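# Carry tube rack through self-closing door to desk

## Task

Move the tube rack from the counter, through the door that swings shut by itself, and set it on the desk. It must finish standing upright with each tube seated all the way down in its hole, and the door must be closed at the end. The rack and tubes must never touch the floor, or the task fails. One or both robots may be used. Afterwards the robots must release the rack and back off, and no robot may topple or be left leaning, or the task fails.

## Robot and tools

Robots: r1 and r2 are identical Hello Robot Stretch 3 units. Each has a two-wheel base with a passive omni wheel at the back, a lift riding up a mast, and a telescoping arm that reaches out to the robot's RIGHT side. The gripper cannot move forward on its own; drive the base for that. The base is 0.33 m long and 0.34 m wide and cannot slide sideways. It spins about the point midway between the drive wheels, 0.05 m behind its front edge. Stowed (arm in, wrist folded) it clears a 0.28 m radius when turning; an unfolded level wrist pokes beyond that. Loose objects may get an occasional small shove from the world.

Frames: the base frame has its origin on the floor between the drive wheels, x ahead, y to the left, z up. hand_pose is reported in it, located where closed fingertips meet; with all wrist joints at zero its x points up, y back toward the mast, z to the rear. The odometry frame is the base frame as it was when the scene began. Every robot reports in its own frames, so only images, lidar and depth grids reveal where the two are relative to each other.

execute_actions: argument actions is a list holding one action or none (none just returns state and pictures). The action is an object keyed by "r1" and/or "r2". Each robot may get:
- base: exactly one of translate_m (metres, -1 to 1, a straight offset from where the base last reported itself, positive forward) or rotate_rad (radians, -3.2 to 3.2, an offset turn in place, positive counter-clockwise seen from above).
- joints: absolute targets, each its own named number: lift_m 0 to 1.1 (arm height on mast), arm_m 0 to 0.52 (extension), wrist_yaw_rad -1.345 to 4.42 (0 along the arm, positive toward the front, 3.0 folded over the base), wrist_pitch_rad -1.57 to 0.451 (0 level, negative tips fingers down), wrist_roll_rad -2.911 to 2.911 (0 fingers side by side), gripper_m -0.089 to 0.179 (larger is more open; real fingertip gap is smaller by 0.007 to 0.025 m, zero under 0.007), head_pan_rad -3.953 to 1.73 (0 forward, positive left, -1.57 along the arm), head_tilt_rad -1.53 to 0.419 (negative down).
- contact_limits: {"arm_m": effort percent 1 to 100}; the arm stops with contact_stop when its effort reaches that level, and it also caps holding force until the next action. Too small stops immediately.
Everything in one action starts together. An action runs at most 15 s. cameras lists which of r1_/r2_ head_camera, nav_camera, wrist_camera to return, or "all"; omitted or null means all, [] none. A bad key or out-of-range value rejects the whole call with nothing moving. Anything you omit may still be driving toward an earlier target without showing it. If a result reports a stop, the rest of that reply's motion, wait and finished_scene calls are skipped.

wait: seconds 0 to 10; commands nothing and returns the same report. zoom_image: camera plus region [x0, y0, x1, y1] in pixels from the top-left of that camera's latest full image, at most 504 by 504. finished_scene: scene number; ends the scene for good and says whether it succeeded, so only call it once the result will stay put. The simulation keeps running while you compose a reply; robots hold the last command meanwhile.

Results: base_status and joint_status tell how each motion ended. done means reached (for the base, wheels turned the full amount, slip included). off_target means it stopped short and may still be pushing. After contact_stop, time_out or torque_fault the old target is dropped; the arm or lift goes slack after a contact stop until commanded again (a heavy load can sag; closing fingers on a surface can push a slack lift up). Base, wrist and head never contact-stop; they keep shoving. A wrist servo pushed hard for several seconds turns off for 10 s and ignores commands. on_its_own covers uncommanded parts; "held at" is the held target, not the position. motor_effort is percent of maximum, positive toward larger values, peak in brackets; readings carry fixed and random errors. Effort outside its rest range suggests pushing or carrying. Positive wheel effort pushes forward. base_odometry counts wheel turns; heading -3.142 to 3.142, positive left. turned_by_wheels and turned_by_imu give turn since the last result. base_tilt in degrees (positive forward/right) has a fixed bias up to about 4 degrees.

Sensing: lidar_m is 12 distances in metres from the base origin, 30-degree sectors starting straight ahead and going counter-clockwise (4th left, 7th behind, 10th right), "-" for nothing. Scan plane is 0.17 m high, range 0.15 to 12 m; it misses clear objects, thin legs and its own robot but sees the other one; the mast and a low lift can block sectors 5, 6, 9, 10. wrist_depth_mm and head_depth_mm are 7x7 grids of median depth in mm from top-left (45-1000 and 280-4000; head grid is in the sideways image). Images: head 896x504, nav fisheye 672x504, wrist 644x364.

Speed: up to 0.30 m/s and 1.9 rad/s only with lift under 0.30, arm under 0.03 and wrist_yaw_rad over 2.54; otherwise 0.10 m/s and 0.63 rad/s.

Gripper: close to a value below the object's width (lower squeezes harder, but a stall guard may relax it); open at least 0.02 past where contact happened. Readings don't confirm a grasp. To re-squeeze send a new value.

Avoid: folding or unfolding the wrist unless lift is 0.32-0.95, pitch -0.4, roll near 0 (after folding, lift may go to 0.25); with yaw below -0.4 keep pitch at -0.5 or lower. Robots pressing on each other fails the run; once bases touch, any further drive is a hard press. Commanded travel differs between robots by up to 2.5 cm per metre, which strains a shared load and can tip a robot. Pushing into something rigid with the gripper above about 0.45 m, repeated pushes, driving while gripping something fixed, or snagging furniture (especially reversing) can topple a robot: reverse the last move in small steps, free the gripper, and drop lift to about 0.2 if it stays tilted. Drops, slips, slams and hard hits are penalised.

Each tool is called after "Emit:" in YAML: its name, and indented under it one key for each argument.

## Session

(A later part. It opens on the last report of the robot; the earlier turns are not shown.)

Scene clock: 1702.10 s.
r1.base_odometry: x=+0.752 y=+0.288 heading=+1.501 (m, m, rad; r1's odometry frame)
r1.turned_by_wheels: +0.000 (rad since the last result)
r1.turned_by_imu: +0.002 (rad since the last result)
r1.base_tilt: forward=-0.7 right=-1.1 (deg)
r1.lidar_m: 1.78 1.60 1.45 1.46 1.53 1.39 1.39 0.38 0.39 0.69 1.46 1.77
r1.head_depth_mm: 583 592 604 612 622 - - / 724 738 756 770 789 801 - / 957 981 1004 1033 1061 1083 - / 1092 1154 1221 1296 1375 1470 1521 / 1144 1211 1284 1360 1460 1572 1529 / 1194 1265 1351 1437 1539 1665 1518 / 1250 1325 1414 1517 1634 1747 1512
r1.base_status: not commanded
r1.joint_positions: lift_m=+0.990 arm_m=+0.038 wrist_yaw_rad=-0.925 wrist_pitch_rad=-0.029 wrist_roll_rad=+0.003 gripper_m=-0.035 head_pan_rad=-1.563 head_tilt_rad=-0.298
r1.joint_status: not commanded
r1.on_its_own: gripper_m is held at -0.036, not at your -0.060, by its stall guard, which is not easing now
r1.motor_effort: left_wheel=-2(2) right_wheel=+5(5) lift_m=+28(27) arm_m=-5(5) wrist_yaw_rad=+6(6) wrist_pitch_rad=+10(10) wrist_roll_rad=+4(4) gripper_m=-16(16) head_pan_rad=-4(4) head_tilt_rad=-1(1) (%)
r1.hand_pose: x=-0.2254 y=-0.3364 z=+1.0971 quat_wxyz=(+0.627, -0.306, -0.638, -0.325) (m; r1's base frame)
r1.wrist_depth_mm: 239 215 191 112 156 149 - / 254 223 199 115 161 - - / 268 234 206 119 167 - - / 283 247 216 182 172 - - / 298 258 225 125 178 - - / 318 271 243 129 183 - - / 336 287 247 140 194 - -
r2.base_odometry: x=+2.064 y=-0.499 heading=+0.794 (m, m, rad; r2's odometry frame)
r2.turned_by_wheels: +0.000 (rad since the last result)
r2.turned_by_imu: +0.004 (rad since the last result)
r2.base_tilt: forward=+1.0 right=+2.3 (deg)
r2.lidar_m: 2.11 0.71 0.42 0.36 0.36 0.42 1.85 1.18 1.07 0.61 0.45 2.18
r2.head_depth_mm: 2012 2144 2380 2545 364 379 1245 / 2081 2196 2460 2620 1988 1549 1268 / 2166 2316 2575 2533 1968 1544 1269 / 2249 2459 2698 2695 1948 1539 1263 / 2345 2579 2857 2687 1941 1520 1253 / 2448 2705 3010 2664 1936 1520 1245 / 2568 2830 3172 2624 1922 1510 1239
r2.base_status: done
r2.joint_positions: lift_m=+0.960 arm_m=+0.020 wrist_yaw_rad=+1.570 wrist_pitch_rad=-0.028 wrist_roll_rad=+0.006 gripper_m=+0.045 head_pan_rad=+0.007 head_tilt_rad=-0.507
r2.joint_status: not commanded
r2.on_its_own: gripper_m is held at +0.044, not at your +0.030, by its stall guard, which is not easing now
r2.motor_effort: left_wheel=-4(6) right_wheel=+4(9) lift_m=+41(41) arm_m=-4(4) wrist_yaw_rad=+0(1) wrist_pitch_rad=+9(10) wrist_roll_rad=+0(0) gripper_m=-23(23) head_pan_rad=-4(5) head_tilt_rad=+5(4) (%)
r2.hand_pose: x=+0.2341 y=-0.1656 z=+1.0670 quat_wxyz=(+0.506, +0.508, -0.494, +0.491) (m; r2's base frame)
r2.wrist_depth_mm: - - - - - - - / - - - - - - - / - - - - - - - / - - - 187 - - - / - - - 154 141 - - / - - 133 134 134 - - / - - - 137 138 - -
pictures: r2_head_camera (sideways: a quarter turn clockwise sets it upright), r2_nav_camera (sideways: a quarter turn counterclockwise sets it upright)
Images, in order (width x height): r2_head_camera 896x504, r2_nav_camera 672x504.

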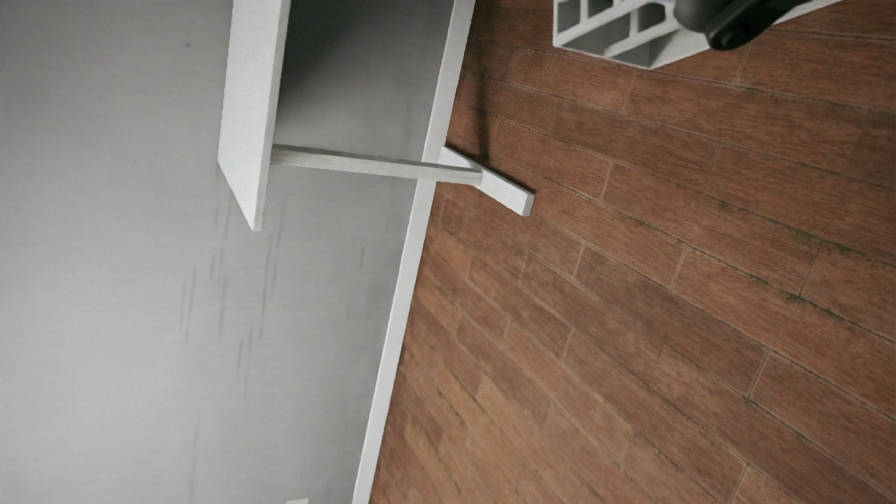

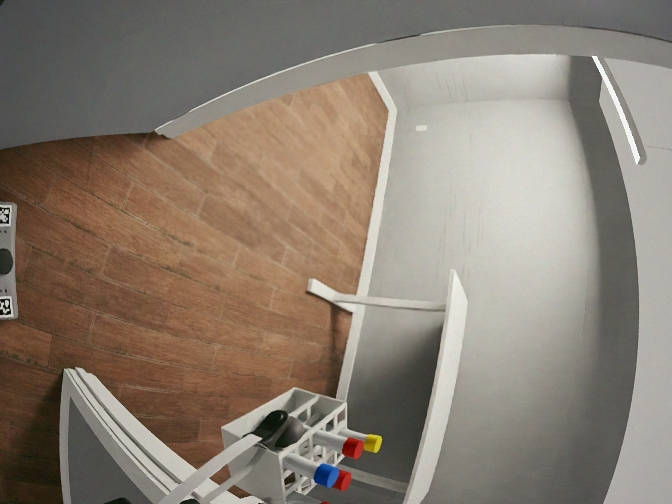

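Emit:
execute_actions:
  actions:
    - {"r2": {"base": {"translate_m": 0.2}}, "r1": {"base": {"translate_m": -0.079}, "joints": {"arm_m": 0.060, "wrist_yaw_rad": -0.93}}}
  cameras: []

Scene clock: 1812.53 s.
r1.base_odometry: x=+0.747 y=+0.210 heading=+1.501 (m, m, rad; r1's odometry frame)
r1.turned_by_wheels: +0.000 (rad since the last result)
r1.turned_by_imu: +0.000 (rad since the last result)
r1.base_tilt: forward=-0.6 right=-1.1 (deg)
r1.lidar_m: 1.85 1.63 1.47 1.48 1.45 1.31 1.32 0.40 0.41 0.65 1.42 1.84
r1.head_depth_mm: 541 555 566 580 591 - - / 646 666 683 702 747 - - / 805 832 861 891 926 - - / 1052 1099 1162 1213 1274 1430 1523 / 1116 1180 1247 1329 1422 1523 1520 / 1159 1233 1309 1402 1503 1626 1508 / 1216 1286 1380 1472 1585 1726 1512
r1.base_status: done
r1.joint_positions: lift_m=+0.990 arm_m=+0.060 wrist_yaw_rad=-0.938 wrist_pitch_rad=-0.030 wrist_roll_rad=-0.003 gripper_m=-0.035 head_pan_rad=-1.563 head_tilt_rad=-0.298
r1.joint_status: all done
r1.on_its_own: gripper_m is held at -0.036, not at your -0.060, by its stall guard, which is not easing now
r1.motor_effort: left_wheel=-2(18) right_wheel=+8(18) lift_m=+27(27) arm_m=+3(12) wrist_yaw_rad=+9(29) wrist_pitch_rad=+10(11) wrist_roll_rad=+7(15) gripper_m=-17(21) head_pan_rad=-4(4) head_tilt_rad=-2(2) (%)
r1.hand_pose: x=-0.2274 y=-0.3557 z=+1.0969 quat_wxyz=(+0.627, -0.309, -0.635, -0.330) (m; r1's base frame)
r1.wrist_depth_mm: 213 199 184 111 160 - 961 / 223 207 190 115 165 - - / 234 215 198 120 170 - - / 242 226 205 182 177 - - / 257 234 215 125 182 - - / 271 245 229 128 186 - - / 285 258 233 140 199 - -
r2.base_odometry: x=+2.204 y=-0.356 heading=+0.794 (m, m, rad; r2's odometry frame)
r2.turned_by_wheels: +0.000 (rad since the last result)
r2.turned_by_imu: +0.002 (rad since the last result)
r2.base_tilt: forward=+1.1 right=+2.3 (deg)
r2.lidar_m: 1.91 2.86 0.44 0.37 0.36 0.41 1.97 1.25 1.14 0.40 0.45 2.04
r2.head_depth_mm: 1855 1985 2179 2382 364 379 1242 / 1913 2067 2254 2453 1975 1548 1275 / 1995 2159 2380 2525 1971 1539 1268 / 2076 2253 2490 2630 1959 1534 1257 / 2169 2371 2621 2678 1940 1527 1253 / 2249 2511 2777 2647 1937 1515 1246 / 2374 2612 2950 2634 1914 1498 1244
r2.base_status: done
r2.joint_positions: lift_m=+0.960 arm_m=+0.020 wrist_yaw_rad=+1.570 wrist_pitch_rad=-0.028 wrist_roll_rad=+0.006 gripper_m=+0.045 head_pan_rad=+0.007 head_tilt_rad=-0.507
r2.joint_status: not commanded
r2.on_its_own: gripper_m is held at +0.044, not at your +0.030, by its stall guard, which is not easing now
r2.motor_effort: left_wheel=-3(4) right_wheel=+4(10) lift_m=+41(41) arm_m=-5(4) wrist_yaw_rad=+0(0) wrist_pitch_rad=+10(10) wrist_roll_rad=+1(0) gripper_m=-23(24) head_pan_rad=-4(5) head_tilt_rad=+4(4) (%)
r2.hand_pose: x=+0.2341 y=-0.1656 z=+1.0670 quat_wxyz=(+0.506, +0.508, -0.494, +0.491) (m; r2's base frame)
r2.wrist_depth_mm: - - - - - - - / - - - - - - - / - - - - - - - / - - - 188 - - - / - - - 154 140 - - / - - 133 134 134 - - / - - - 137 139 - -
pictures: none
No camera images: the call's "cameras" was empty. Leave "cameras" out to get every camera's image.

Emit:
execute_actions:
  actions:
    - {"r2": {"base": {"translate_m": 0.2}}, "r1": {"base": {"translate_m": -0.079}, "joints": {"arm_m": 0.079, "wrist_yaw_rad": -0.92}}}
  cameras: ["r2_nav_camera"]

Scene clock: 1821.07 s.
r1.base_odometry: x=+0.741 y=+0.131 heading=+1.501 (m, m, rad; r1's odometry frame)
r1.turned_by_wheels: +0.000 (rad since the last result)
r1.turned_by_imu: +0.001 (rad since the last result)
r1.base_tilt: forward=-0.6 right=-1.1 (deg)
r1.lidar_m: 1.93 1.65 1.50 1.51 1.36 1.24 1.24 1.23 0.43 0.62 1.39 1.92
r1.head_depth_mm: 512 527 541 557 - - - / 596 617 636 657 705 - - / 715 741 770 801 831 - - / 888 930 975 1027 1088 1209 1377 / 1075 1139 1205 1285 1375 1465 1503 / 1132 1202 1275 1365 1466 1584 1518 / 1185 1259 1344 1437 1547 1673 1501
r1.base_status: done
r1.joint_positions: lift_m=+0.990 arm_m=+0.079 wrist_yaw_rad=-0.915 wrist_pitch_rad=-0.030 wrist_roll_rad=+0.003 gripper_m=-0.035 head_pan_rad=-1.563 head_tilt_rad=-0.298
r1.joint_status: all done
r1.on_its_own: gripper_m is held at -0.036, not at your -0.060, by its stall guard, which is not easing now
r1.motor_effort: left_wheel=+2(17) right_wheel=+3(15) lift_m=+27(27) arm_m=+2(10) wrist_yaw_rad=-6(35) wrist_pitch_rad=+10(11) wrist_roll_rad=+4(12) gripper_m=-16(20) head_pan_rad=-4(4) head_tilt_rad=-2(1) (%)
r1.hand_pose: x=-0.2238 y=-0.3796 z=+1.0970 quat_wxyz=(+0.629, -0.303, -0.640, -0.322) (m; r1's base frame)
r1.wrist_depth_mm: 201 191 180 165 162 - 923 / 210 198 186 116 167 - 954 / 217 207 193 119 172 - 942 / 226 215 200 123 178 - - / 237 223 208 126 184 - - / 247 234 220 128 190 - - / 261 245 225 204 199 - -
r2.base_odometry: x=+2.344 y=-0.214 heading=+0.794 (m, m, rad; r2's odometry frame)
r2.turned_by_wheels: +0.000 (rad since the last result)
r2.turned_by_imu: +0.002 (rad since the last result)
r2.base_tilt: forward=+1.1 right=+2.3 (deg)
r2.lidar_m: 1.71 2.63 0.51 0.40 0.40 0.43 0.64 1.33 0.42 0.42 1.49 2.12
r2.head_depth_mm: 1703 1844 1671 2201 364 379 1246 / 1764 1880 1670 2293 1973 1546 1274 / 1833 1980 2131 2346 1975 1532 1259 / 1904 2074 2294 2473 1957 1529 1260 / 1984 2161 2410 2566 1933 1531 1250 / 2070 2287 2537 2673 1936 1510 1245 / 2171 2384 2682 2631 1919 1506 1243
r2.base_status: done
r2.joint_positions: lift_m=+0.960 arm_m=+0.020 wrist_yaw_rad=+1.570 wrist_pitch_rad=-0.028 wrist_roll_rad=+0.006 gripper_m=+0.045 head_pan_rad=+0.007 head_tilt_rad=-0.507
r2.joint_status: not commanded
r2.on_its_own: gripper_m is held at +0.044, not at your +0.030, by its stall guard, which is not easing now
r2.motor_effort: left_wheel=-3(4) right_wheel=+4(10) lift_m=+41(41) arm_m=-5(4) wrist_yaw_rad=+1(0) wrist_pitch_rad=+10(10) wrist_roll_rad=+0(1) gripper_m=-24(23) head_pan_rad=-4(5) head_tilt_rad=+5(4) (%)
r2.hand_pose: x=+0.2341 y=-0.1656 z=+1.0670 quat_wxyz=(+0.506, +0.508, -0.494, +0.491) (m; r2's base frame)
r2.wrist_depth_mm: - - - - - - - / - - - - - - - / - - - - - - - / - - - 188 - - - / - - - 153 141 - - / - - 133 133 134 - - / - - - 137 138 - -
pictures: r2_nav_camera (sideways: a quarter turn counterclockwise sets it upright)
Images, in order (width x height): r2_nav_camera 672x504.

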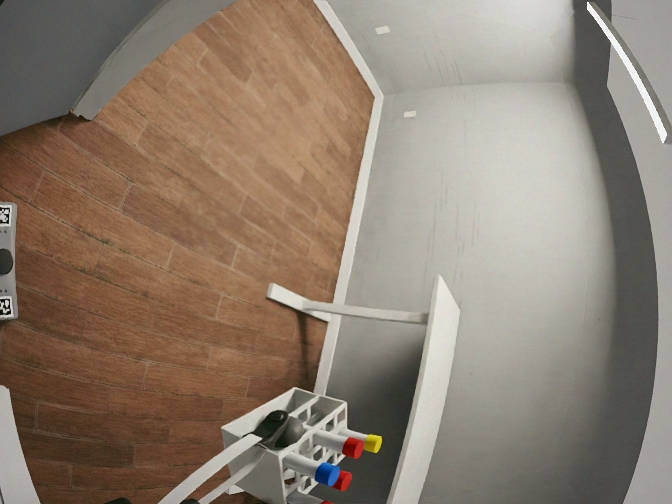

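Emit:
execute_actions:
  actions:
    - {"r2": {"base": {"translate_m": 0.2}}, "r1": {"base": {"translate_m": -0.077}, "joints": {"arm_m": 0.112, "wrist_yaw_rad": -0.91}}}
  cameras: []

Scene clock: 1828.17 s.
r1.base_odometry: x=+0.736 y=+0.054 heading=+1.500 (m, m, rad; r1's odometry frame)
r1.turned_by_wheels: +0.000 (rad since the last result)
r1.turned_by_imu: +0.001 (rad since the last result)
r1.base_tilt: forward=-0.6 right=-1.1 (deg)
r1.lidar_m: 2.00 1.69 1.53 1.54 1.29 1.17 1.18 1.21 0.46 0.62 1.35 1.99
r1.head_depth_mm: 502 518 536 550 - - - / 571 593 614 639 - - - / 665 691 724 755 774 - - / 790 832 875 921 992 1099 1191 / 978 1042 1109 1182 1270 1385 1427 / 1100 1163 1242 1327 1427 1538 1513 / 1156 1230 1313 1405 1513 1646 1506
r1.base_status: done
r1.joint_positions: lift_m=+0.990 arm_m=+0.112 wrist_yaw_rad=-0.910 wrist_pitch_rad=-0.029 wrist_roll_rad=+0.004 gripper_m=-0.035 head_pan_rad=-1.563 head_tilt_rad=-0.298
r1.joint_status: all done
r1.on_its_own: gripper_m is held at -0.036, not at your -0.060, by its stall guard, which is not easing now
r1.motor_effort: left_wheel=+0(16) right_wheel=+6(17) lift_m=+27(27) arm_m=+1(7) wrist_yaw_rad=+0(32) wrist_pitch_rad=+10(10) wrist_roll_rad=+3(5) gripper_m=-15(19) head_pan_rad=-4(4) head_tilt_rad=-2(1) (%)
r1.hand_pose: x=-0.2231 y=-0.4135 z=+1.0972 quat_wxyz=(+0.629, -0.302, -0.641, -0.320) (m; r1's base frame)
r1.wrist_depth_mm: 187 181 176 114 165 - 891 / 194 187 183 116 171 - 920 / 200 194 188 119 177 - 913 / 208 203 195 124 182 - 927 / 218 210 203 125 189 - 958 / 227 218 210 128 196 - 967 / 235 229 219 141 205 - -
r2.base_odometry: x=+2.484 y=-0.071 heading=+0.794 (m, m, rad; r2's odometry frame)
r2.turned_by_wheels: +0.000 (rad since the last result)
r2.turned_by_imu: +0.002 (rad since the last result)
r2.base_tilt: forward=+1.1 right=+2.3 (deg)
r2.lidar_m: 1.52 2.39 0.97 0.47 0.46 0.48 0.66 1.40 0.51 1.28 1.58 1.93
r2.head_depth_mm: 1540 1670 1344 1992 364 379 1242 / 1598 1738 1457 2052 1981 1556 1273 / 1663 1811 1943 2170 1869 1546 1265 / 1730 1891 2079 2315 1959 1535 1261 / 1797 1973 2190 2396 1941 1534 1257 / 1884 2092 2315 2515 1926 1508 1248 / 1985 2189 2434 2608 1918 1500 1244
r2.base_status: done
r2.joint_positions: lift_m=+0.960 arm_m=+0.020 wrist_yaw_rad=+1.570 wrist_pitch_rad=-0.028 wrist_roll_rad=+0.006 gripper_m=+0.045 head_pan_rad=+0.007 head_tilt_rad=-0.507
r2.joint_status: not commanded
r2.on_its_own: gripper_m is held at +0.044, not at your +0.030, by its stall guard, which is not easing now
r2.motor_effort: left_wheel=-4(4) right_wheel=+4(9) lift_m=+41(41) arm_m=-4(5) wrist_yaw_rad=+1(0) wrist_pitch_rad=+10(10) wrist_roll_rad=+0(1) gripper_m=-23(23) head_pan_rad=-5(4) head_tilt_rad=+5(4) (%)
r2.hand_pose: x=+0.2341 y=-0.1656 z=+1.0670 quat_wxyz=(+0.506, +0.508, -0.494, +0.491) (m; r2's base frame)
r2.wrist_depth_mm: - - - - - - - / - - - - - - - / - - - - - - - / - - - 186 934 - - / - - - 153 140 - - / - - 133 134 134 - - / - - - 137 138 - -
pictures: none
No camera images: the call's "cameras" was empty. Leave "cameras" out to get every camera's image.

Emit:
execute_actions:
  actions:
    - {"r2": {"base": {"translate_m": 0.27}}, "r1": {"base": {"translate_m": -0.0765}, "joints": {"arm_m": 0.142, "wrist_yaw_rad": -0.89}}}
  cameras: ["r2_head_camera", "r2_nav_camera"]

Scene clock: 1839.90 s.
r1.base_odometry: x=+0.730 y=-0.022 heading=+1.501 (m, m, rad; r1's odometry frame)
r1.turned_by_wheels: +0.000 (rad since the last result)
r1.turned_by_imu: +0.001 (rad since the last result)
r1.base_tilt: forward=-0.6 right=-1.1 (deg)
r1.lidar_m: 2.07 1.71 1.56 1.57 1.21 1.09 1.10 1.18 0.49 0.61 1.31 2.06
r1.head_depth_mm: 499 517 536 553 - - 612 / 559 581 604 627 - - - / 637 663 694 727 - - - / 737 773 814 859 926 1027 1059 / 873 928 983 1051 1126 1216 1326 / 1056 1123 1197 1280 1375 1482 1521 / 1124 1197 1278 1366 1467 1604 1501
r1.base_status: done
r1.joint_positions: lift_m=+0.990 arm_m=+0.142 wrist_yaw_rad=-0.873 wrist_pitch_rad=-0.027 wrist_roll_rad=+0.008 gripper_m=-0.035 head_pan_rad=-1.563 head_tilt_rad=-0.298
r1.joint_status: all done
r1.on_its_own: gripper_m is held at -0.036, not at your -0.060, by its stall guard, which is not easing now; wrist_yaw_rad is at rest, and its effort (-20) is outside its rest range (-12 to +12)
r1.motor_effort: left_wheel=+4(14) right_wheel=+0(15) lift_m=+27(27) arm_m=+0(7) wrist_yaw_rad=-20(39) wrist_pitch_rad=+9(10) wrist_roll_rad=+1(3) gripper_m=-17(18) head_pan_rad=-4(4) head_tilt_rad=-1(1) (%)
r1.hand_pose: x=-0.2173 y=-0.4510 z=+1.0976 quat_wxyz=(+0.634, -0.291, -0.647, -0.307) (m; r1's base frame)
r1.wrist_depth_mm: 179 177 173 168 168 - 856 / 186 183 180 173 173 - 865 / 192 189 186 120 179 - 873 / 198 196 193 123 185 - 886 / 208 203 198 126 192 - 926 / 215 212 207 128 198 - 945 / 223 220 215 206 207 - 944
r2.base_odometry: x=+2.673 y=+0.121 heading=+0.794 (m, m, rad; r2's odometry frame)
r2.turned_by_wheels: +0.000 (rad since the last result)
r2.turned_by_imu: +0.003 (rad since the last result)
r2.base_tilt: forward=+1.0 right=+2.3 (deg)
r2.lidar_m: 1.25 2.08 2.39 0.57 0.54 0.60 0.78 0.69 0.85 1.38 1.63 1.32
r2.head_depth_mm: 1334 1438 1216 1724 364 379 1246 / 1390 1500 1197 1751 1842 1551 1270 / 1439 1580 1640 1906 1975 1498 1268 / 1499 1637 1808 2014 1965 1529 1261 / 1562 1718 1896 2139 1929 1523 1251 / 1621 1799 1983 2242 1934 1521 1248 / 1711 1892 2109 2364 1915 1503 1241
r2.base_status: done
r2.joint_positions: lift_m=+0.960 arm_m=+0.020 wrist_yaw_rad=+1.570 wrist_pitch_rad=-0.028 wrist_roll_rad=+0.006 gripper_m=+0.045 head_pan_rad=+0.007 head_tilt_rad=-0.507
r2.joint_status: not commanded
r2.on_its_own: gripper_m is held at +0.044, not at your +0.030, by its stall guard, which is not easing now
r2.motor_effort: left_wheel=-4(5) right_wheel=+4(8) lift_m=+41(41) arm_m=-5(4) wrist_yaw_rad=+1(0) wrist_pitch_rad=+10(10) wrist_roll_rad=+0(0) gripper_m=-23(24) head_pan_rad=-4(5) head_tilt_rad=+4(4) (%)
r2.hand_pose: x=+0.2341 y=-0.1656 z=+1.0670 quat_wxyz=(+0.506, +0.508, -0.494, +0.491) (m; r2's base frame)
r2.wrist_depth_mm: - - - - - - - / - - - - - - - / - - - - - - - / - - - 189 823 - - / - - - 154 140 - 755 / - - 133 134 134 - - / - - - 138 138 - -
pictures: r2_head_camera (sideways: a quarter turn clockwise sets it upright), r2_nav_camera (sideways: a quarter turn counterclockwise sets it upright)
Images, in order (width x height): r2_head_camera 896x504, r2_nav_camera 672x504.

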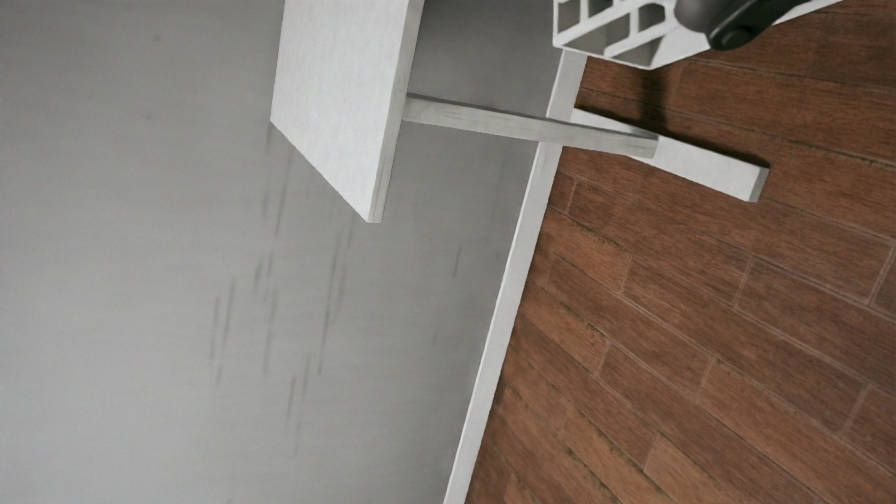

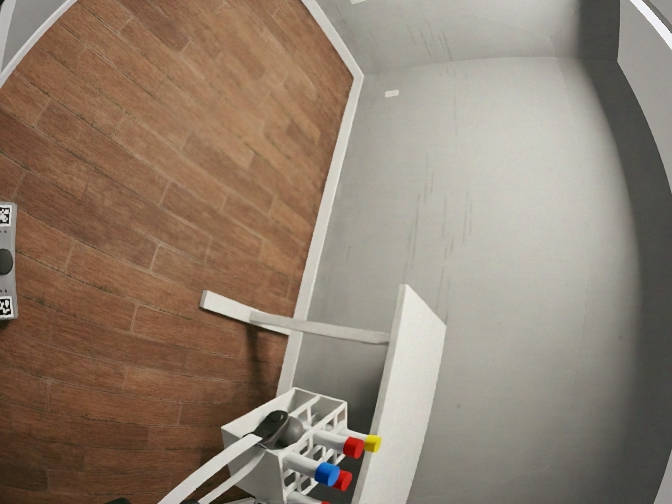

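Emit:
execute_actions:
  actions:
    - {"r2": {"base": {"rotate_rad": -0.37}, "joints": {"head_pan_rad": -0.35, "head_tilt_rad": -0.45}}, "r1": {"base": {"translate_m": -0.0703}, "joints": {"arm_m": 0.186, "wrist_yaw_rad": -0.875}}}
  cameras: ["r2_head_camera", "r2_nav_camera"]

Scene clock: 1868.73 s.
r1.base_odometry: x=+0.725 y=-0.092 heading=+1.501 (m, m, rad; r1's odometry frame)
r1.turned_by_wheels: +0.000 (rad since the last result)
r1.turned_by_imu: +0.001 (rad since the last result)
r1.base_tilt: forward=-0.7 right=-1.0 (deg)
r1.lidar_m: 2.13 1.75 1.58 1.59 1.14 1.03 1.03 1.16 0.54 0.63 1.27 2.13
r1.head_depth_mm: 512 530 551 568 - 613 648 / 565 588 614 633 - - 733 / 630 659 691 726 - - 859 / 712 751 792 837 903 977 1006 / 817 868 924 982 1056 1136 1235 / 962 1028 1108 1198 1302 1431 1465 / 1093 1159 1240 1334 1435 1555 1509
r1.base_status: done
r1.joint_positions: lift_m=+0.990 arm_m=+0.186 wrist_yaw_rad=-0.864 wrist_pitch_rad=-0.027 wrist_roll_rad=+0.008 gripper_m=-0.035 head_pan_rad=-1.563 head_tilt_rad=-0.298
r1.joint_status: all done
r1.on_its_own: gripper_m is held at -0.036, not at your -0.060, by its stall guard, which is not easing now; wrist_yaw_rad is at rest, and its effort (-13) is outside its rest range (-12 to +12)
r1.motor_effort: left_wheel=+2(10) right_wheel=+1(12) lift_m=+27(27) arm_m=+0(6) wrist_yaw_rad=-13(18) wrist_pitch_rad=+9(9) wrist_roll_rad=+1(1) gripper_m=-17(17) head_pan_rad=-4(4) head_tilt_rad=-2(2) (%)
r1.hand_pose: x=-0.2158 y=-0.4968 z=+1.0978 quat_wxyz=(+0.636, -0.288, -0.648, -0.304) (m; r1's base frame)
r1.wrist_depth_mm: 170 170 171 170 172 960 829 / 175 175 177 175 179 988 820 / 181 182 182 120 185 - 852 / 188 187 188 123 191 - 857 / 194 194 194 126 198 - 892 / 201 202 201 128 205 - 880 / 209 210 210 208 214 - 900
r2.base_odometry: x=+2.673 y=+0.121 heading=+0.424 (m, m, rad; r2's odometry frame)
r2.turned_by_wheels: -0.370 (rad since the last result)
r2.turned_by_imu: -0.366 (rad since the last result)
r2.base_tilt: forward=+1.0 right=+2.3 (deg)
r2.lidar_m: 1.25 1.74 2.37 1.39 0.54 0.57 0.60 0.82 0.69 1.30 1.42 1.63
r2.head_depth_mm: 1653 1826 1472 1939 1925 291 1320 / 1596 1742 1445 2163 1883 298 1243 / 1533 1664 1416 2016 308 - 1254 / 1476 1612 1390 1950 1929 1505 1303 / 1426 1547 1368 1878 1988 1595 1293 / 1379 1498 1338 1784 1930 1578 1291 / 1336 1437 1317 1712 1857 1527 1280
r2.base_status: done
r2.joint_positions: lift_m=+0.960 arm_m=+0.020 wrist_yaw_rad=+1.570 wrist_pitch_rad=-0.028 wrist_roll_rad=+0.006 gripper_m=+0.045 head_pan_rad=-0.343 head_tilt_rad=-0.458
r2.joint_status: all done
r2.on_its_own: gripper_m is held at +0.044, not at your +0.030, by its stall guard, which is not easing now
r2.motor_effort: left_wheel=+3(7) right_wheel=-4(8) lift_m=+41(41) arm_m=-5(5) wrist_yaw_rad=+1(0) wrist_pitch_rad=+10(10) wrist_roll_rad=+0(0) gripper_m=-23(23) head_pan_rad=-5(37) head_tilt_rad=+5(14) (%)
r2.hand_pose: x=+0.2341 y=-0.1656 z=+1.0670 quat_wxyz=(+0.506, +0.508, -0.494, +0.491) (m; r2's base frame)
r2.wrist_depth_mm: - - - - - - - / - - - - - - - / - - - - - - - / - - 913 184 806 - - / - - - 154 141 - - / - - 133 133 134 - - / - - - 137 138 - -
pictures: r2_head_camera (sideways: a quarter turn clockwise sets it upright), r2_nav_camera (sideways: a quarter turn counterclockwise sets it upright)
Images, in order (width x height): r2_head_camera 896x504, r2_nav_camera 672x504.

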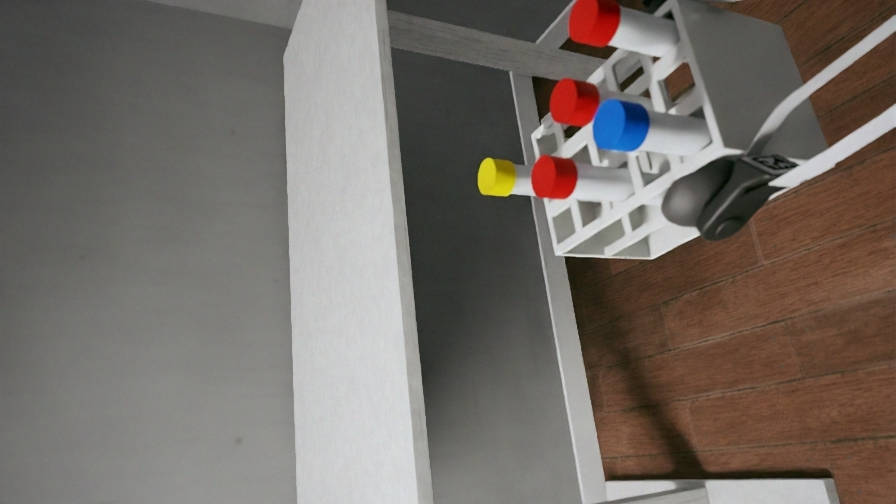

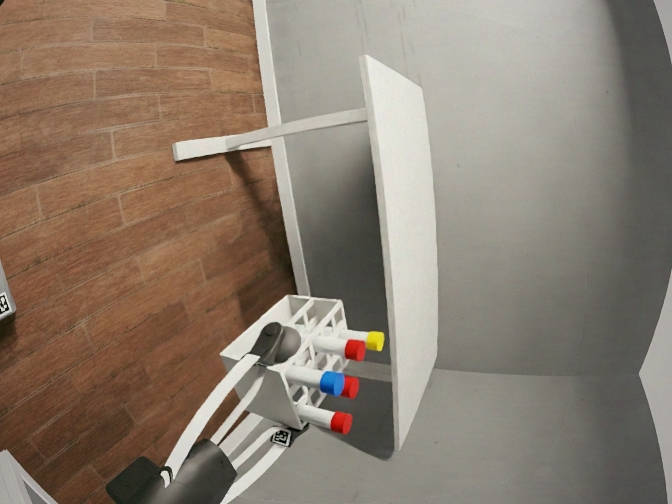

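Emit:
execute_actions:
  actions:
    - {"r2": {"base": {"rotate_rad": 0.16}, "joints": {"head_pan_rad": -0.2, "head_tilt_rad": -0.5}}, "r1": {"base": {"translate_m": -0.0752}, "joints": {"arm_m": 0.2224, "wrist_yaw_rad": -0.79}}}
  cameras: []

Scene clock: 1925.27 s.
r1.base_odometry: x=+0.720 y=-0.168 heading=+1.501 (m, m, rad; r1's odometry frame)
r1.turned_by_wheels: +0.000 (rad since the last result)
r1.turned_by_imu: +0.001 (rad since the last result)
r1.base_tilt: forward=-0.7 right=-1.0 (deg)
r1.lidar_m: 2.21 1.77 1.61 1.61 1.06 0.96 0.97 1.12 0.58 0.65 1.16 2.20
r1.head_depth_mm: 526 546 568 584 622 646 677 / 573 597 624 639 - 719 756 / 630 659 690 723 - 830 858 / 697 734 773 824 889 938 993 / 782 830 878 940 1006 1082 1179 / 895 955 1023 1101 1199 1303 1401 / 1038 1115 1195 1287 1380 1513 1510
r1.base_status: done
r1.joint_positions: lift_m=+0.990 arm_m=+0.222 wrist_yaw_rad=-0.782 wrist_pitch_rad=-0.026 wrist_roll_rad=+0.008 gripper_m=-0.035 head_pan_rad=-1.563 head_tilt_rad=-0.298
r1.joint_status: all done
r1.on_its_own: gripper_m is held at -0.036, not at your -0.060, by its stall guard, which is not easing now
r1.motor_effort: left_wheel=+2(20) right_wheel=+1(20) lift_m=+28(27) arm_m=+1(11) wrist_yaw_rad=-10(59) wrist_pitch_rad=+9(9) wrist_roll_rad=+1(1) gripper_m=-17(20) head_pan_rad=-4(5) head_tilt_rad=-2(1) (%)
r1.hand_pose: x=-0.2015 y=-0.5485 z=+1.0980 quat_wxyz=(+0.648, -0.262, -0.660, -0.277) (m; r1's base frame)
r1.wrist_depth_mm: 170 170 170 169 172 819 805 / 175 175 177 118 179 856 834 / 181 181 182 120 185 900 840 / 187 187 188 123 191 930 842 / 193 194 194 126 198 960 870 / 200 200 200 128 205 - 873 / 207 208 210 208 214 - 887
r2.base_odometry: x=+2.673 y=+0.121 heading=+0.584 (m, m, rad; r2's odometry frame)
r2.turned_by_wheels: +0.160 (rad since the last result)
r2.turned_by_imu: +0.159 (rad since the last result)
r2.base_tilt: forward=+1.0 right=+2.3 (deg)
r2.lidar_m: 1.25 1.84 2.42 0.86 0.57 0.56 0.60 0.75 0.69 1.37 1.50 1.69
r2.head_depth_mm: 1406 1535 1274 1903 2030 - 1221 / 1404 1537 1255 1852 306 - 1246 / 1393 1516 1236 1884 1780 1511 1276 / 1395 1525 1210 1865 1990 1551 1270 / 1379 1519 1197 1817 1829 1545 1268 / 1375 1499 1174 1841 1969 1534 1260 / 1375 1492 1601 1839 1954 1525 1250
r2.base_status: done
r2.joint_positions: lift_m=+0.960 arm_m=+0.020 wrist_yaw_rad=+1.570 wrist_pitch_rad=-0.028 wrist_roll_rad=+0.006 gripper_m=+0.045 head_pan_rad=-0.207 head_tilt_rad=-0.494
r2.joint_status: all done
r2.on_its_own: gripper_m is held at +0.044, not at your +0.030, by its stall guard, which is not easing now
r2.motor_effort: left_wheel=-3(7) right_wheel=+4(9) lift_m=+41(40) arm_m=-4(4) wrist_yaw_rad=+2(1) wrist_pitch_rad=+10(10) wrist_roll_rad=+1(0) gripper_m=-23(22) head_pan_rad=+4(22) head_tilt_rad=-4(13) (%)
r2.hand_pose: x=+0.2341 y=-0.1656 z=+1.0670 quat_wxyz=(+0.506, +0.508, -0.494, +0.491) (m; r2's base frame)
r2.wrist_depth_mm: - - - - - - - / - - - - - - - / - - - - - - - / - - - 184 818 - - / - - - 155 140 - - / - - 133 133 134 - - / - - - 137 139 - -
pictures: none
No camera images: the call's "cameras" was empty. Leave "cameras" out to get every camera's image.

Emit:
execute_actions:
  actions:
    - {"r2": {"base": {"translate_m": 0.55}, "joints": {"head_pan_rad": -0.3, "head_tilt_rad": -0.9}}, "r1": {"base": {"translate_m": -0.0707}, "joints": {"arm_m": 0.266, "wrist_yaw_rad": -0.70}}}
  cameras: ["r2_head_camera", "r2_nav_camera"]

Scene clock: 1984.00 s.
r1.base_odometry: x=+0.715 y=-0.238 heading=+1.500 (m, m, rad; r1's odometry frame)
r1.turned_by_wheels: +0.000 (rad since the last result)
r1.turned_by_imu: +0.001 (rad since the last result)
r1.base_tilt: forward=-0.6 right=-1.1 (deg)
r1.lidar_m: 2.28 1.80 1.63 1.55 0.98 0.89 0.90 1.09 0.64 0.68 1.10 2.26
r1.head_depth_mm: 549 570 589 599 647 682 719 / 591 618 646 - - 750 793 / 640 673 705 742 - 835 884 / 702 736 779 830 897 933 999 / 771 816 866 922 989 1062 1153 / 857 913 977 1048 1138 1235 1362 / 967 1038 1122 1222 1333 1457 1496
r1.base_status: done
r1.joint_positions: lift_m=+0.990 arm_m=+0.266 wrist_yaw_rad=-0.702 wrist_pitch_rad=-0.025 wrist_roll_rad=+0.008 gripper_m=-0.035 head_pan_rad=-1.563 head_tilt_rad=-0.298
r1.joint_status: all done
r1.on_its_own: gripper_m is held at -0.036, not at your -0.060, by its stall guard, which is not easing now
r1.motor_effort: left_wheel=-2(21) right_wheel=+5(19) lift_m=+27(27) arm_m=+2(10) wrist_yaw_rad=+3(58) wrist_pitch_rad=+8(9) wrist_roll_rad=+1(1) gripper_m=-16(19) head_pan_rad=-4(4) head_tilt_rad=-1(1) (%)
r1.hand_pose: x=-0.1866 y=-0.6058 z=+1.0983 quat_wxyz=(+0.658, -0.236, -0.669, -0.251) (m; r1's base frame)
r1.wrist_depth_mm: 170 170 171 115 173 654 737 / 174 175 176 116 179 678 748 / 181 181 183 119 185 716 785 / 185 187 188 124 191 736 824 / 191 193 194 125 198 761 825 / 199 199 201 128 204 788 873 / 206 207 210 140 214 846 888
r2.base_odometry: x=+3.132 y=+0.425 heading=+0.584 (m, m, rad; r2's odometry frame)
r2.turned_by_wheels: +0.000 (rad since the last result)
r2.turned_by_imu: +0.004 (rad since the last result)
r2.base_tilt: forward=+1.0 right=+2.3 (deg)
r2.lidar_m: 0.70 1.25 1.94 2.21 1.11 0.94 1.06 1.12 1.47 1.45 1.34 1.15
r2.head_depth_mm: 900 661 314 314 1433 1243 1102 / 893 635 304 305 1393 1245 1103 / 884 650 355 1592 1425 1242 1101 / 876 647 514 1583 1421 1234 1095 / 870 644 511 1055 1361 1224 1095 / 861 639 509 1529 1398 1226 1092 / 859 636 507 1531 1403 1227 1087
r2.base_status: done
r2.joint_positions: lift_m=+0.960 arm_m=+0.020 wrist_yaw_rad=+1.570 wrist_pitch_rad=-0.028 wrist_roll_rad=+0.006 gripper_m=+0.045 head_pan_rad=-0.293 head_tilt_rad=-0.889
r2.joint_status: all done
r2.on_its_own: gripper_m is held at +0.044, not at your +0.030, by its stall guard, which is not easing now
r2.motor_effort: left_wheel=-3(4) right_wheel=+4(9) lift_m=+41(41) arm_m=-4(4) wrist_yaw_rad=+2(0) wrist_pitch_rad=+10(10) wrist_roll_rad=+0(1) gripper_m=-24(22) head_pan_rad=-4(20) head_tilt_rad=-8(38) (%)
r2.hand_pose: x=+0.2341 y=-0.1656 z=+1.0670 quat_wxyz=(+0.506, +0.508, -0.494, +0.491) (m; r2's base frame)
r2.wrist_depth_mm: - - - 968 899 910 846 / - - - - 947 899 897 / - - - - 950 926 867 / - - - 187 800 925 878 / - - 514 154 141 585 580 / - 373 134 134 134 380 390 / - - 299 136 138 280 286
pictures: r2_head_camera (sideways: a quarter turn clockwise sets it upright), r2_nav_camera (sideways: a quarter turn counterclockwise sets it upright)
Images, in order (width x height): r2_head_camera 896x504, r2_nav_camera 672x504.

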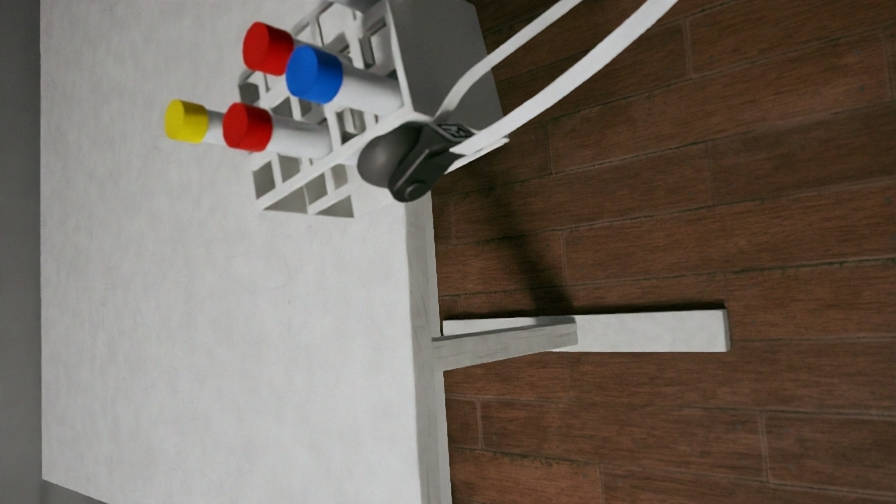

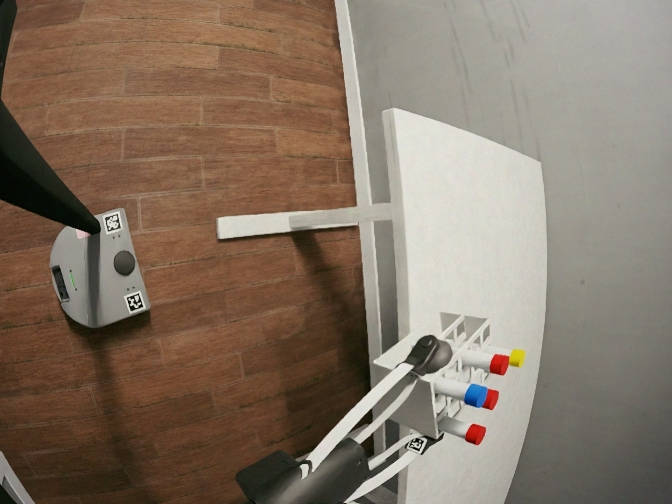

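Emit:
execute_actions:
  actions:
    - {"r2": {"base": {"translate_m": 0.22}, "joints": {"head_pan_rad": -0.3, "head_tilt_rad": -1.05}}, "r1": {"base": {"translate_m": -0.069}, "joints": {"arm_m": 0.3126, "wrist_yaw_rad": -0.61}}}
  cameras: ["r2_head_camera", "r2_wrist_camera"]

Scene clock: 2021.07 s.
r1.base_odometry: x=+0.710 y=-0.307 heading=+1.500 (m, m, rad; r1's odometry frame)
r1.turned_by_wheels: +0.000 (rad since the last result)
r1.turned_by_imu: +0.001 (rad since the last result)
r1.base_tilt: forward=-0.5 right=-1.0 (deg)
r1.lidar_m: 2.34 1.83 1.65 1.44 0.91 0.83 0.83 1.02 0.69 0.72 1.07 2.33
r1.head_depth_mm: 580 601 618 643 708 740 803 / 618 646 678 - 725 793 837 / 663 695 730 - 837 863 924 / 712 752 796 848 902 956 1023 / 774 817 867 923 992 1063 1150 / 843 898 955 1028 1107 1208 1323 / 931 996 1073 1158 1260 1384 1457
r1.base_status: done
r1.joint_positions: lift_m=+0.990 arm_m=+0.312 wrist_yaw_rad=-0.613 wrist_pitch_rad=-0.024 wrist_roll_rad=+0.008 gripper_m=-0.035 head_pan_rad=-1.563 head_tilt_rad=-0.298
r1.joint_status: all done
r1.on_its_own: gripper_m is held at -0.036, not at your -0.060, by its stall guard, which is not easing now
r1.motor_effort: left_wheel=-1(22) right_wheel=+3(21) lift_m=+27(27) arm_m=+2(9) wrist_yaw_rad=+4(65) wrist_pitch_rad=+8(9) wrist_roll_rad=+1(1) gripper_m=-16(20) head_pan_rad=-4(5) head_tilt_rad=-2(1) (%)
r1.hand_pose: x=-0.1685 y=-0.6664 z=+1.0985 quat_wxyz=(+0.669, -0.206, -0.679, -0.221) (m; r1's base frame)
r1.wrist_depth_mm: 169 170 171 115 173 513 563 / 175 176 177 116 179 528 592 / 180 181 182 119 186 548 612 / 187 187 188 124 191 566 648 / 193 194 195 125 198 595 669 / 199 201 201 128 206 616 698 / 206 208 210 140 214 643 746
r2.base_odometry: x=+3.316 y=+0.546 heading=+0.584 (m, m, rad; r2's odometry frame)
r2.turned_by_wheels: +0.000 (rad since the last result)
r2.turned_by_imu: +0.002 (rad since the last result)
r2.base_tilt: forward=+1.0 right=+2.2 (deg)
r2.lidar_m: 0.48 1.01 1.57 2.27 1.37 1.14 1.24 1.32 1.50 1.28 1.15 0.93
r2.head_depth_mm: 612 496 305 380 351 1206 1092 / 609 303 - 372 349 1194 1085 / 605 344 415 378 347 1195 1119 / 603 502 430 377 341 1189 1127 / 599 499 428 376 340 1172 1111 / 597 497 427 375 339 1182 1075 / 594 496 426 374 333 1183 1076
r2.base_status: done
r2.joint_positions: lift_m=+0.960 arm_m=+0.020 wrist_yaw_rad=+1.570 wrist_pitch_rad=-0.028 wrist_roll_rad=+0.006 gripper_m=+0.045 head_pan_rad=-0.293 head_tilt_rad=-1.037
r2.joint_status: all done
r2.on_its_own: gripper_m is held at +0.044, not at your +0.030, by its stall guard, which is not easing now
r2.motor_effort: left_wheel=-4(5) right_wheel=+4(10) lift_m=+41(41) arm_m=-4(4) wrist_yaw_rad=+1(1) wrist_pitch_rad=+10(10) wrist_roll_rad=+0(0) gripper_m=-24(23) head_pan_rad=-4(6) head_tilt_rad=-8(25) (%)
r2.hand_pose: x=+0.2341 y=-0.1656 z=+1.0670 quat_wxyz=(+0.506, +0.508, -0.494, +0.491) (m; r2's base frame)
r2.wrist_depth_mm: 918 863 808 783 728 692 669 / 898 882 827 782 758 704 669 / 951 895 861 788 752 757 707 / - 951 880 186 770 766 709 / - 957 504 154 140 579 571 / - 374 133 133 134 385 379 / 278 282 258 138 139 283 286
pictures: r2_head_camera (sideways: a quarter turn clockwise sets it upright), r2_wrist_camera
Images, in order (width x height): r2_head_camera 896x504, r2_wrist_camera 644x364.

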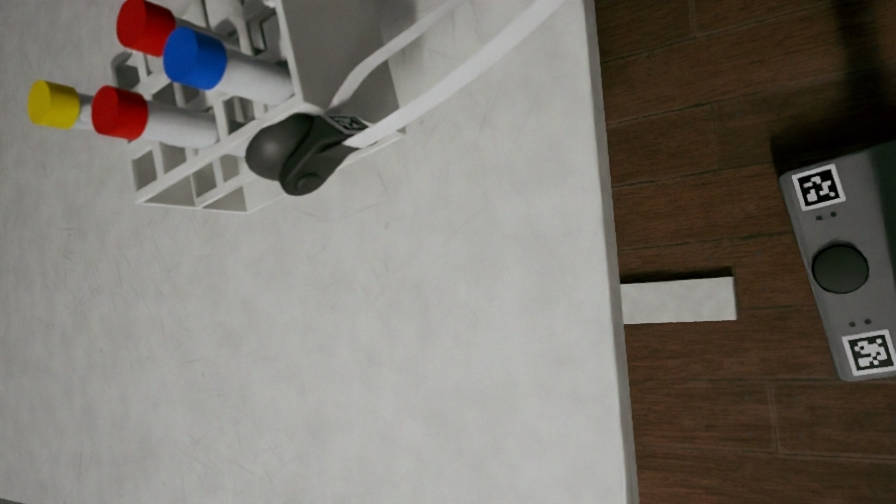

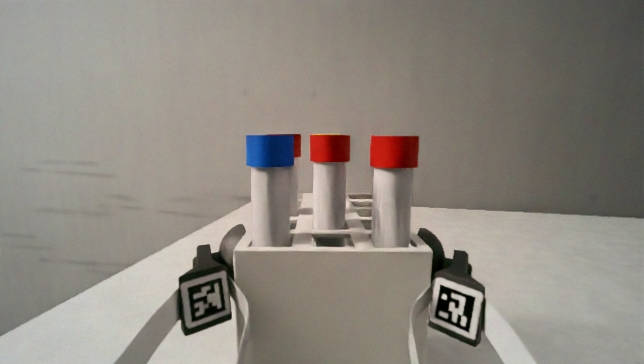

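Emit:
execute_actions:
  actions:
    - {"r2": {"base": {"translate_m": 0.08}, "joints": {"lift_m": 0.92}}, "r1": {"base": {"translate_m": -0.0644}, "joints": {"arm_m": 0.365, "wrist_yaw_rad": -0.52}}}
  cameras: ["r2_head_camera", "r2_wrist_camera"]

Scene clock: 2098.03 s.
r1.base_odometry: x=+0.705 y=-0.371 heading=+1.500 (m, m, rad; r1's odometry frame)
r1.turned_by_wheels: +0.000 (rad since the last result)
r1.turned_by_imu: +0.002 (rad since the last result)
r1.base_tilt: forward=-0.5 right=-1.0 (deg)
r1.lidar_m: 2.40 1.85 1.68 1.33 0.85 0.77 0.77 0.94 0.75 0.76 1.07 2.28
r1.head_depth_mm: 617 647 678 701 767 983 1072 / 653 682 714 - 788 841 899 / 691 728 765 - 867 910 970 / 737 777 821 875 932 991 1064 / 787 834 884 943 1010 1085 1172 / 846 901 960 1028 1102 1198 1309 / 914 977 1052 1130 1224 1346 1425
r1.base_status: done
r1.joint_positions: lift_m=+0.990 arm_m=+0.365 wrist_yaw_rad=-0.524 wrist_pitch_rad=-0.023 wrist_roll_rad=+0.008 gripper_m=-0.035 head_pan_rad=-1.563 head_tilt_rad=-0.298
r1.joint_status: all done
r1.on_its_own: gripper_m is held at -0.036, not at your -0.060, by its stall guard, which is not easing now
r1.motor_effort: left_wheel=-1(22) right_wheel=+3(22) lift_m=+27(27) arm_m=+3(8) wrist_yaw_rad=+5(61) wrist_pitch_rad=+7(8) wrist_roll_rad=+1(1) gripper_m=-16(20) head_pan_rad=-4(4) head_tilt_rad=-2(2) (%)
r1.hand_pose: x=-0.1495 y=-0.7310 z=+1.0988 quat_wxyz=(+0.678, -0.176, -0.688, -0.191) (m; r1's base frame)
r1.wrist_depth_mm: 170 171 171 115 173 395 420 / 176 176 177 116 177 407 433 / 182 181 182 119 185 422 453 / 188 188 189 125 191 436 471 / 194 194 194 126 197 455 483 / 200 201 202 129 206 472 509 / 208 208 211 140 215 494 530
r2.base_odometry: x=+3.383 y=+0.590 heading=+0.583 (m, m, rad; r2's odometry frame)
r2.turned_by_wheels: +0.000 (rad since the last result)
r2.turned_by_imu: +0.002 (rad since the last result)
r2.base_tilt: forward=+1.0 right=+2.2 (deg)
r2.lidar_m: 0.40 0.93 1.44 2.27 1.47 1.21 1.31 1.39 1.52 1.26 1.05 0.85
r2.head_depth_mm: 613 519 317 369 332 309 1090 / 607 333 304 361 337 307 1090 / 604 502 403 378 336 303 1121 / 602 502 430 377 336 302 1108 / 599 500 429 377 335 301 1093 / 596 497 427 375 333 301 1062 / 594 496 426 374 333 300 1050
r2.base_status: done
r2.joint_positions: lift_m=+0.920 arm_m=+0.020 wrist_yaw_rad=+1.570 wrist_pitch_rad=-0.029 wrist_roll_rad=+0.006 gripper_m=+0.045 head_pan_rad=-0.293 head_tilt_rad=-1.037
r2.joint_status: all done
r2.on_its_own: gripper_m is held at +0.044, not at your +0.030, by its stall guard, which is not easing now
r2.motor_effort: left_wheel=-3(5) right_wheel=+3(10) lift_m=+26(34) arm_m=-5(4) wrist_yaw_rad=+1(1) wrist_pitch_rad=+10(10) wrist_roll_rad=+0(0) gripper_m=-23(23) head_pan_rad=-5(5) head_tilt_rad=-8(8) (%)
r2.hand_pose: x=+0.2341 y=-0.1656 z=+1.0275 quat_wxyz=(+0.506, +0.508, -0.494, +0.491) (m; r2's base frame)
r2.wrist_depth_mm: 821 745 725 680 672 638 595 / 834 776 756 716 696 644 617 / 859 811 785 725 673 666 630 / 878 832 778 185 632 676 648 / 910 843 401 154 140 449 460 / 297 293 133 134 134 300 304 / 219 219 203 137 138 222 227
pictures: r2_head_camera (sideways: a quarter turn clockwise sets it upright), r2_wrist_camera
Images, in order (width x height): r2_head_camera 896x504, r2_wrist_camera 644x364.

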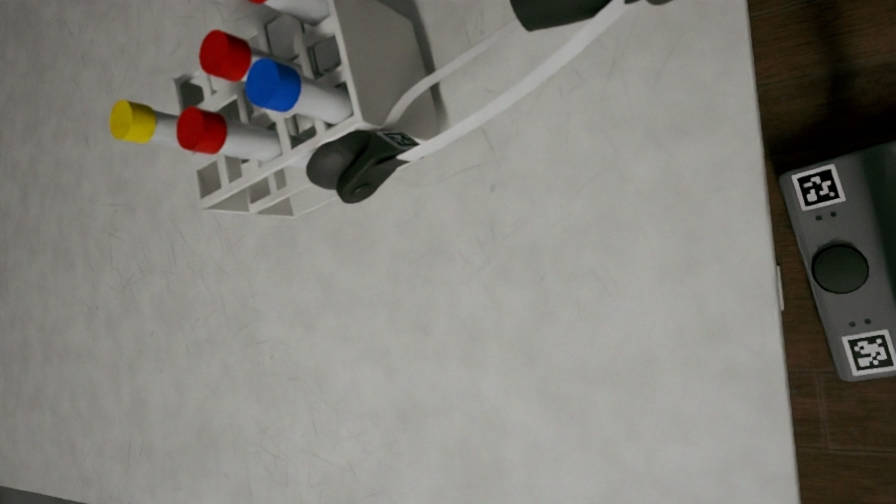

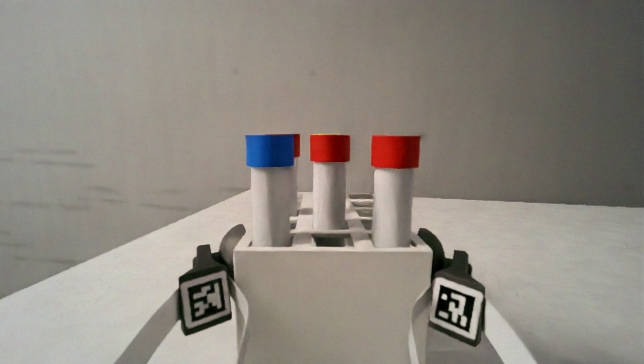

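Emit:
execute_actions:
  actions:
    - {"r2": {"joints": {"lift_m": 0.90}}, "r1": {"base": {"translate_m": -0.0572}, "joints": {"arm_m": 0.4237, "wrist_yaw_rad": -0.435}}}
  cameras: ["r2_head_camera", "r2_wrist_camera", "r1_nav_camera"]

Scene clock: 2113.37 s.
r1.base_odometry: x=+0.701 y=-0.428 heading=+1.500 (m, m, rad; r1's odometry frame)
r1.turned_by_wheels: +0.000 (rad since the last result)
r1.turned_by_imu: +0.001 (rad since the last result)
r1.base_tilt: forward=-0.6 right=-1.0 (deg)
r1.lidar_m: 2.46 1.88 1.70 1.24 0.79 0.71 0.72 0.87 0.82 0.82 1.08 2.23
r1.head_depth_mm: 667 710 762 846 945 982 1047 / 697 728 760 - 852 916 1005 / 732 773 811 - 913 969 1038 / 771 814 861 921 973 1040 1118 / 816 863 914 975 1044 1118 1213 / 866 915 976 1043 1121 1212 1322 / 920 980 1047 1120 1210 1326 1420
r1.base_status: done
r1.joint_positions: lift_m=+0.990 arm_m=+0.423 wrist_yaw_rad=-0.443 wrist_pitch_rad=-0.022 wrist_roll_rad=+0.008 gripper_m=-0.035 head_pan_rad=-1.563 head_tilt_rad=-0.298
r1.joint_status: all done
r1.on_its_own: gripper_m is held at -0.036, not at your -0.060, by its stall guard, which is not easing now
r1.motor_effort: left_wheel=-6(24) right_wheel=+9(20) lift_m=+27(27) arm_m=+4(6) wrist_yaw_rad=+10(56) wrist_pitch_rad=+7(8) wrist_roll_rad=+1(1) gripper_m=-16(19) head_pan_rad=-3(4) head_tilt_rad=-1(2) (%)
r1.hand_pose: x=-0.1311 y=-0.7993 z=+1.0991 quat_wxyz=(+0.685, -0.148, -0.694, -0.163) (m; r1's base frame)
r1.wrist_depth_mm: 170 171 171 113 173 292 305 / 175 176 177 116 178 304 312 / 181 182 182 119 185 311 325 / 187 187 188 187 191 322 335 / 193 194 194 125 199 334 350 / 199 201 201 128 206 347 365 / 207 209 210 175 214 364 379
r2.base_odometry: x=+3.383 y=+0.590 heading=+0.583 (m, m, rad; r2's odometry frame)
r2.turned_by_wheels: +0.000 (rad since the last result)
r2.turned_by_imu: +0.001 (rad since the last result)
r2.base_tilt: forward=+1.1 right=+2.3 (deg)
r2.lidar_m: 0.40 0.93 1.44 2.27 1.47 1.21 1.29 1.39 1.52 1.26 1.05 0.85
r2.head_depth_mm: 610 509 325 374 344 308 1092 / 608 385 318 361 335 308 1085 / 605 504 397 372 337 303 1116 / 602 502 431 377 335 302 1111 / 598 500 429 376 335 301 1092 / 598 498 428 375 334 301 1063 / 593 496 426 374 333 300 1051
r2.base_status: not commanded
r2.joint_positions: lift_m=+0.900 arm_m=+0.020 wrist_yaw_rad=+1.570 wrist_pitch_rad=-0.027 wrist_roll_rad=+0.006 gripper_m=+0.045 head_pan_rad=-0.293 head_tilt_rad=-1.037
r2.joint_status: all done
r2.on_its_own: gripper_m is held at +0.044, not at your +0.030, by its stall guard, which is not easing now
r2.motor_effort: left_wheel=-3(4) right_wheel=+4(4) lift_m=+26(26) arm_m=-4(4) wrist_yaw_rad=+1(0) wrist_pitch_rad=+9(10) wrist_roll_rad=+0(0) gripper_m=-23(23) head_pan_rad=-4(4) head_tilt_rad=-8(8) (%)
r2.hand_pose: x=+0.2341 y=-0.1656 z=+1.0079 quat_wxyz=(+0.506, +0.508, -0.495, +0.491) (m; r2's base frame)
r2.wrist_depth_mm: 810 772 747 700 681 649 606 / 849 811 753 717 677 636 624 / 867 836 752 707 706 659 637 / 889 845 781 187 560 671 662 / 925 382 350 154 141 393 392 / 252 258 133 134 135 263 260 / 190 191 175 137 139 190 195
pictures: r1_nav_camera (sideways: a quarter turn counterclockwise sets it upright), r2_head_camera (sideways: a quarter turn clockwise sets it upright), r2_wrist_camera
Images, in order (width x height): r1_nav_camera 672x504, r2_head_camera 896x504, r2_wrist_camera 644x364.

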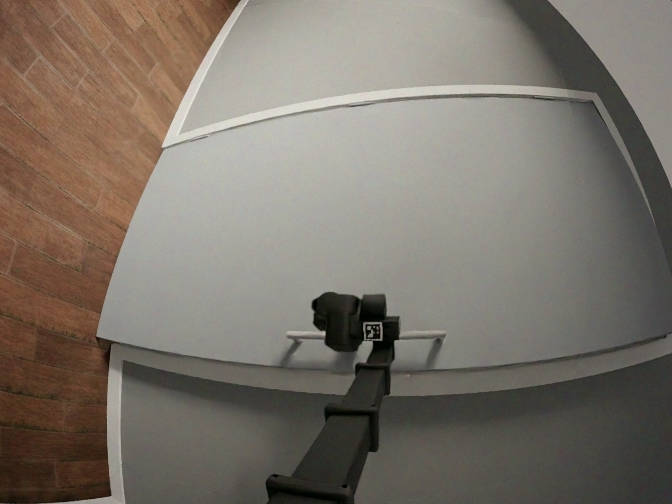

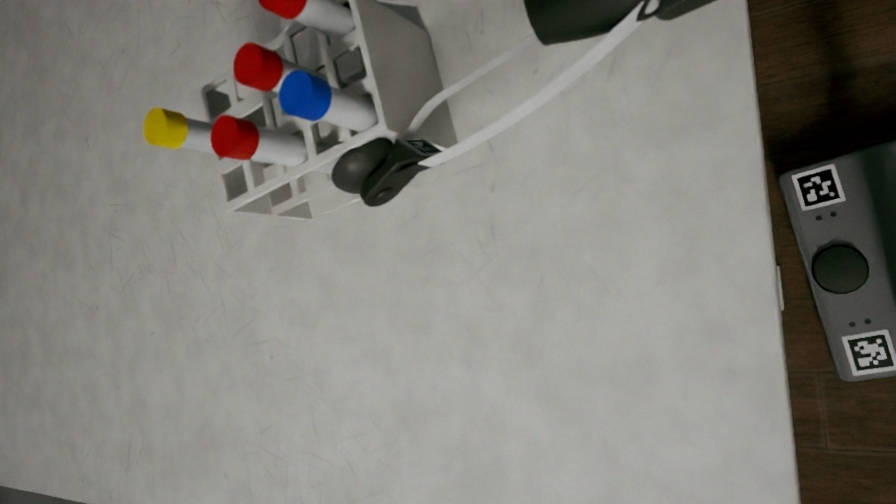

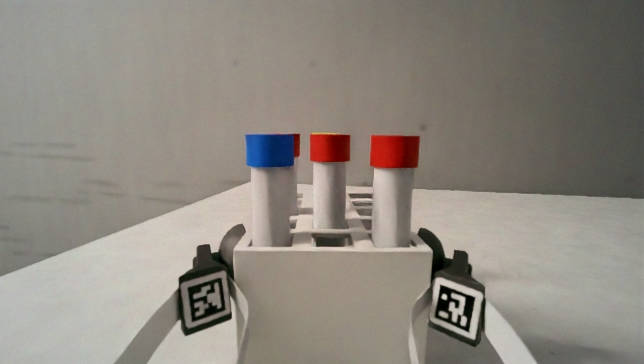

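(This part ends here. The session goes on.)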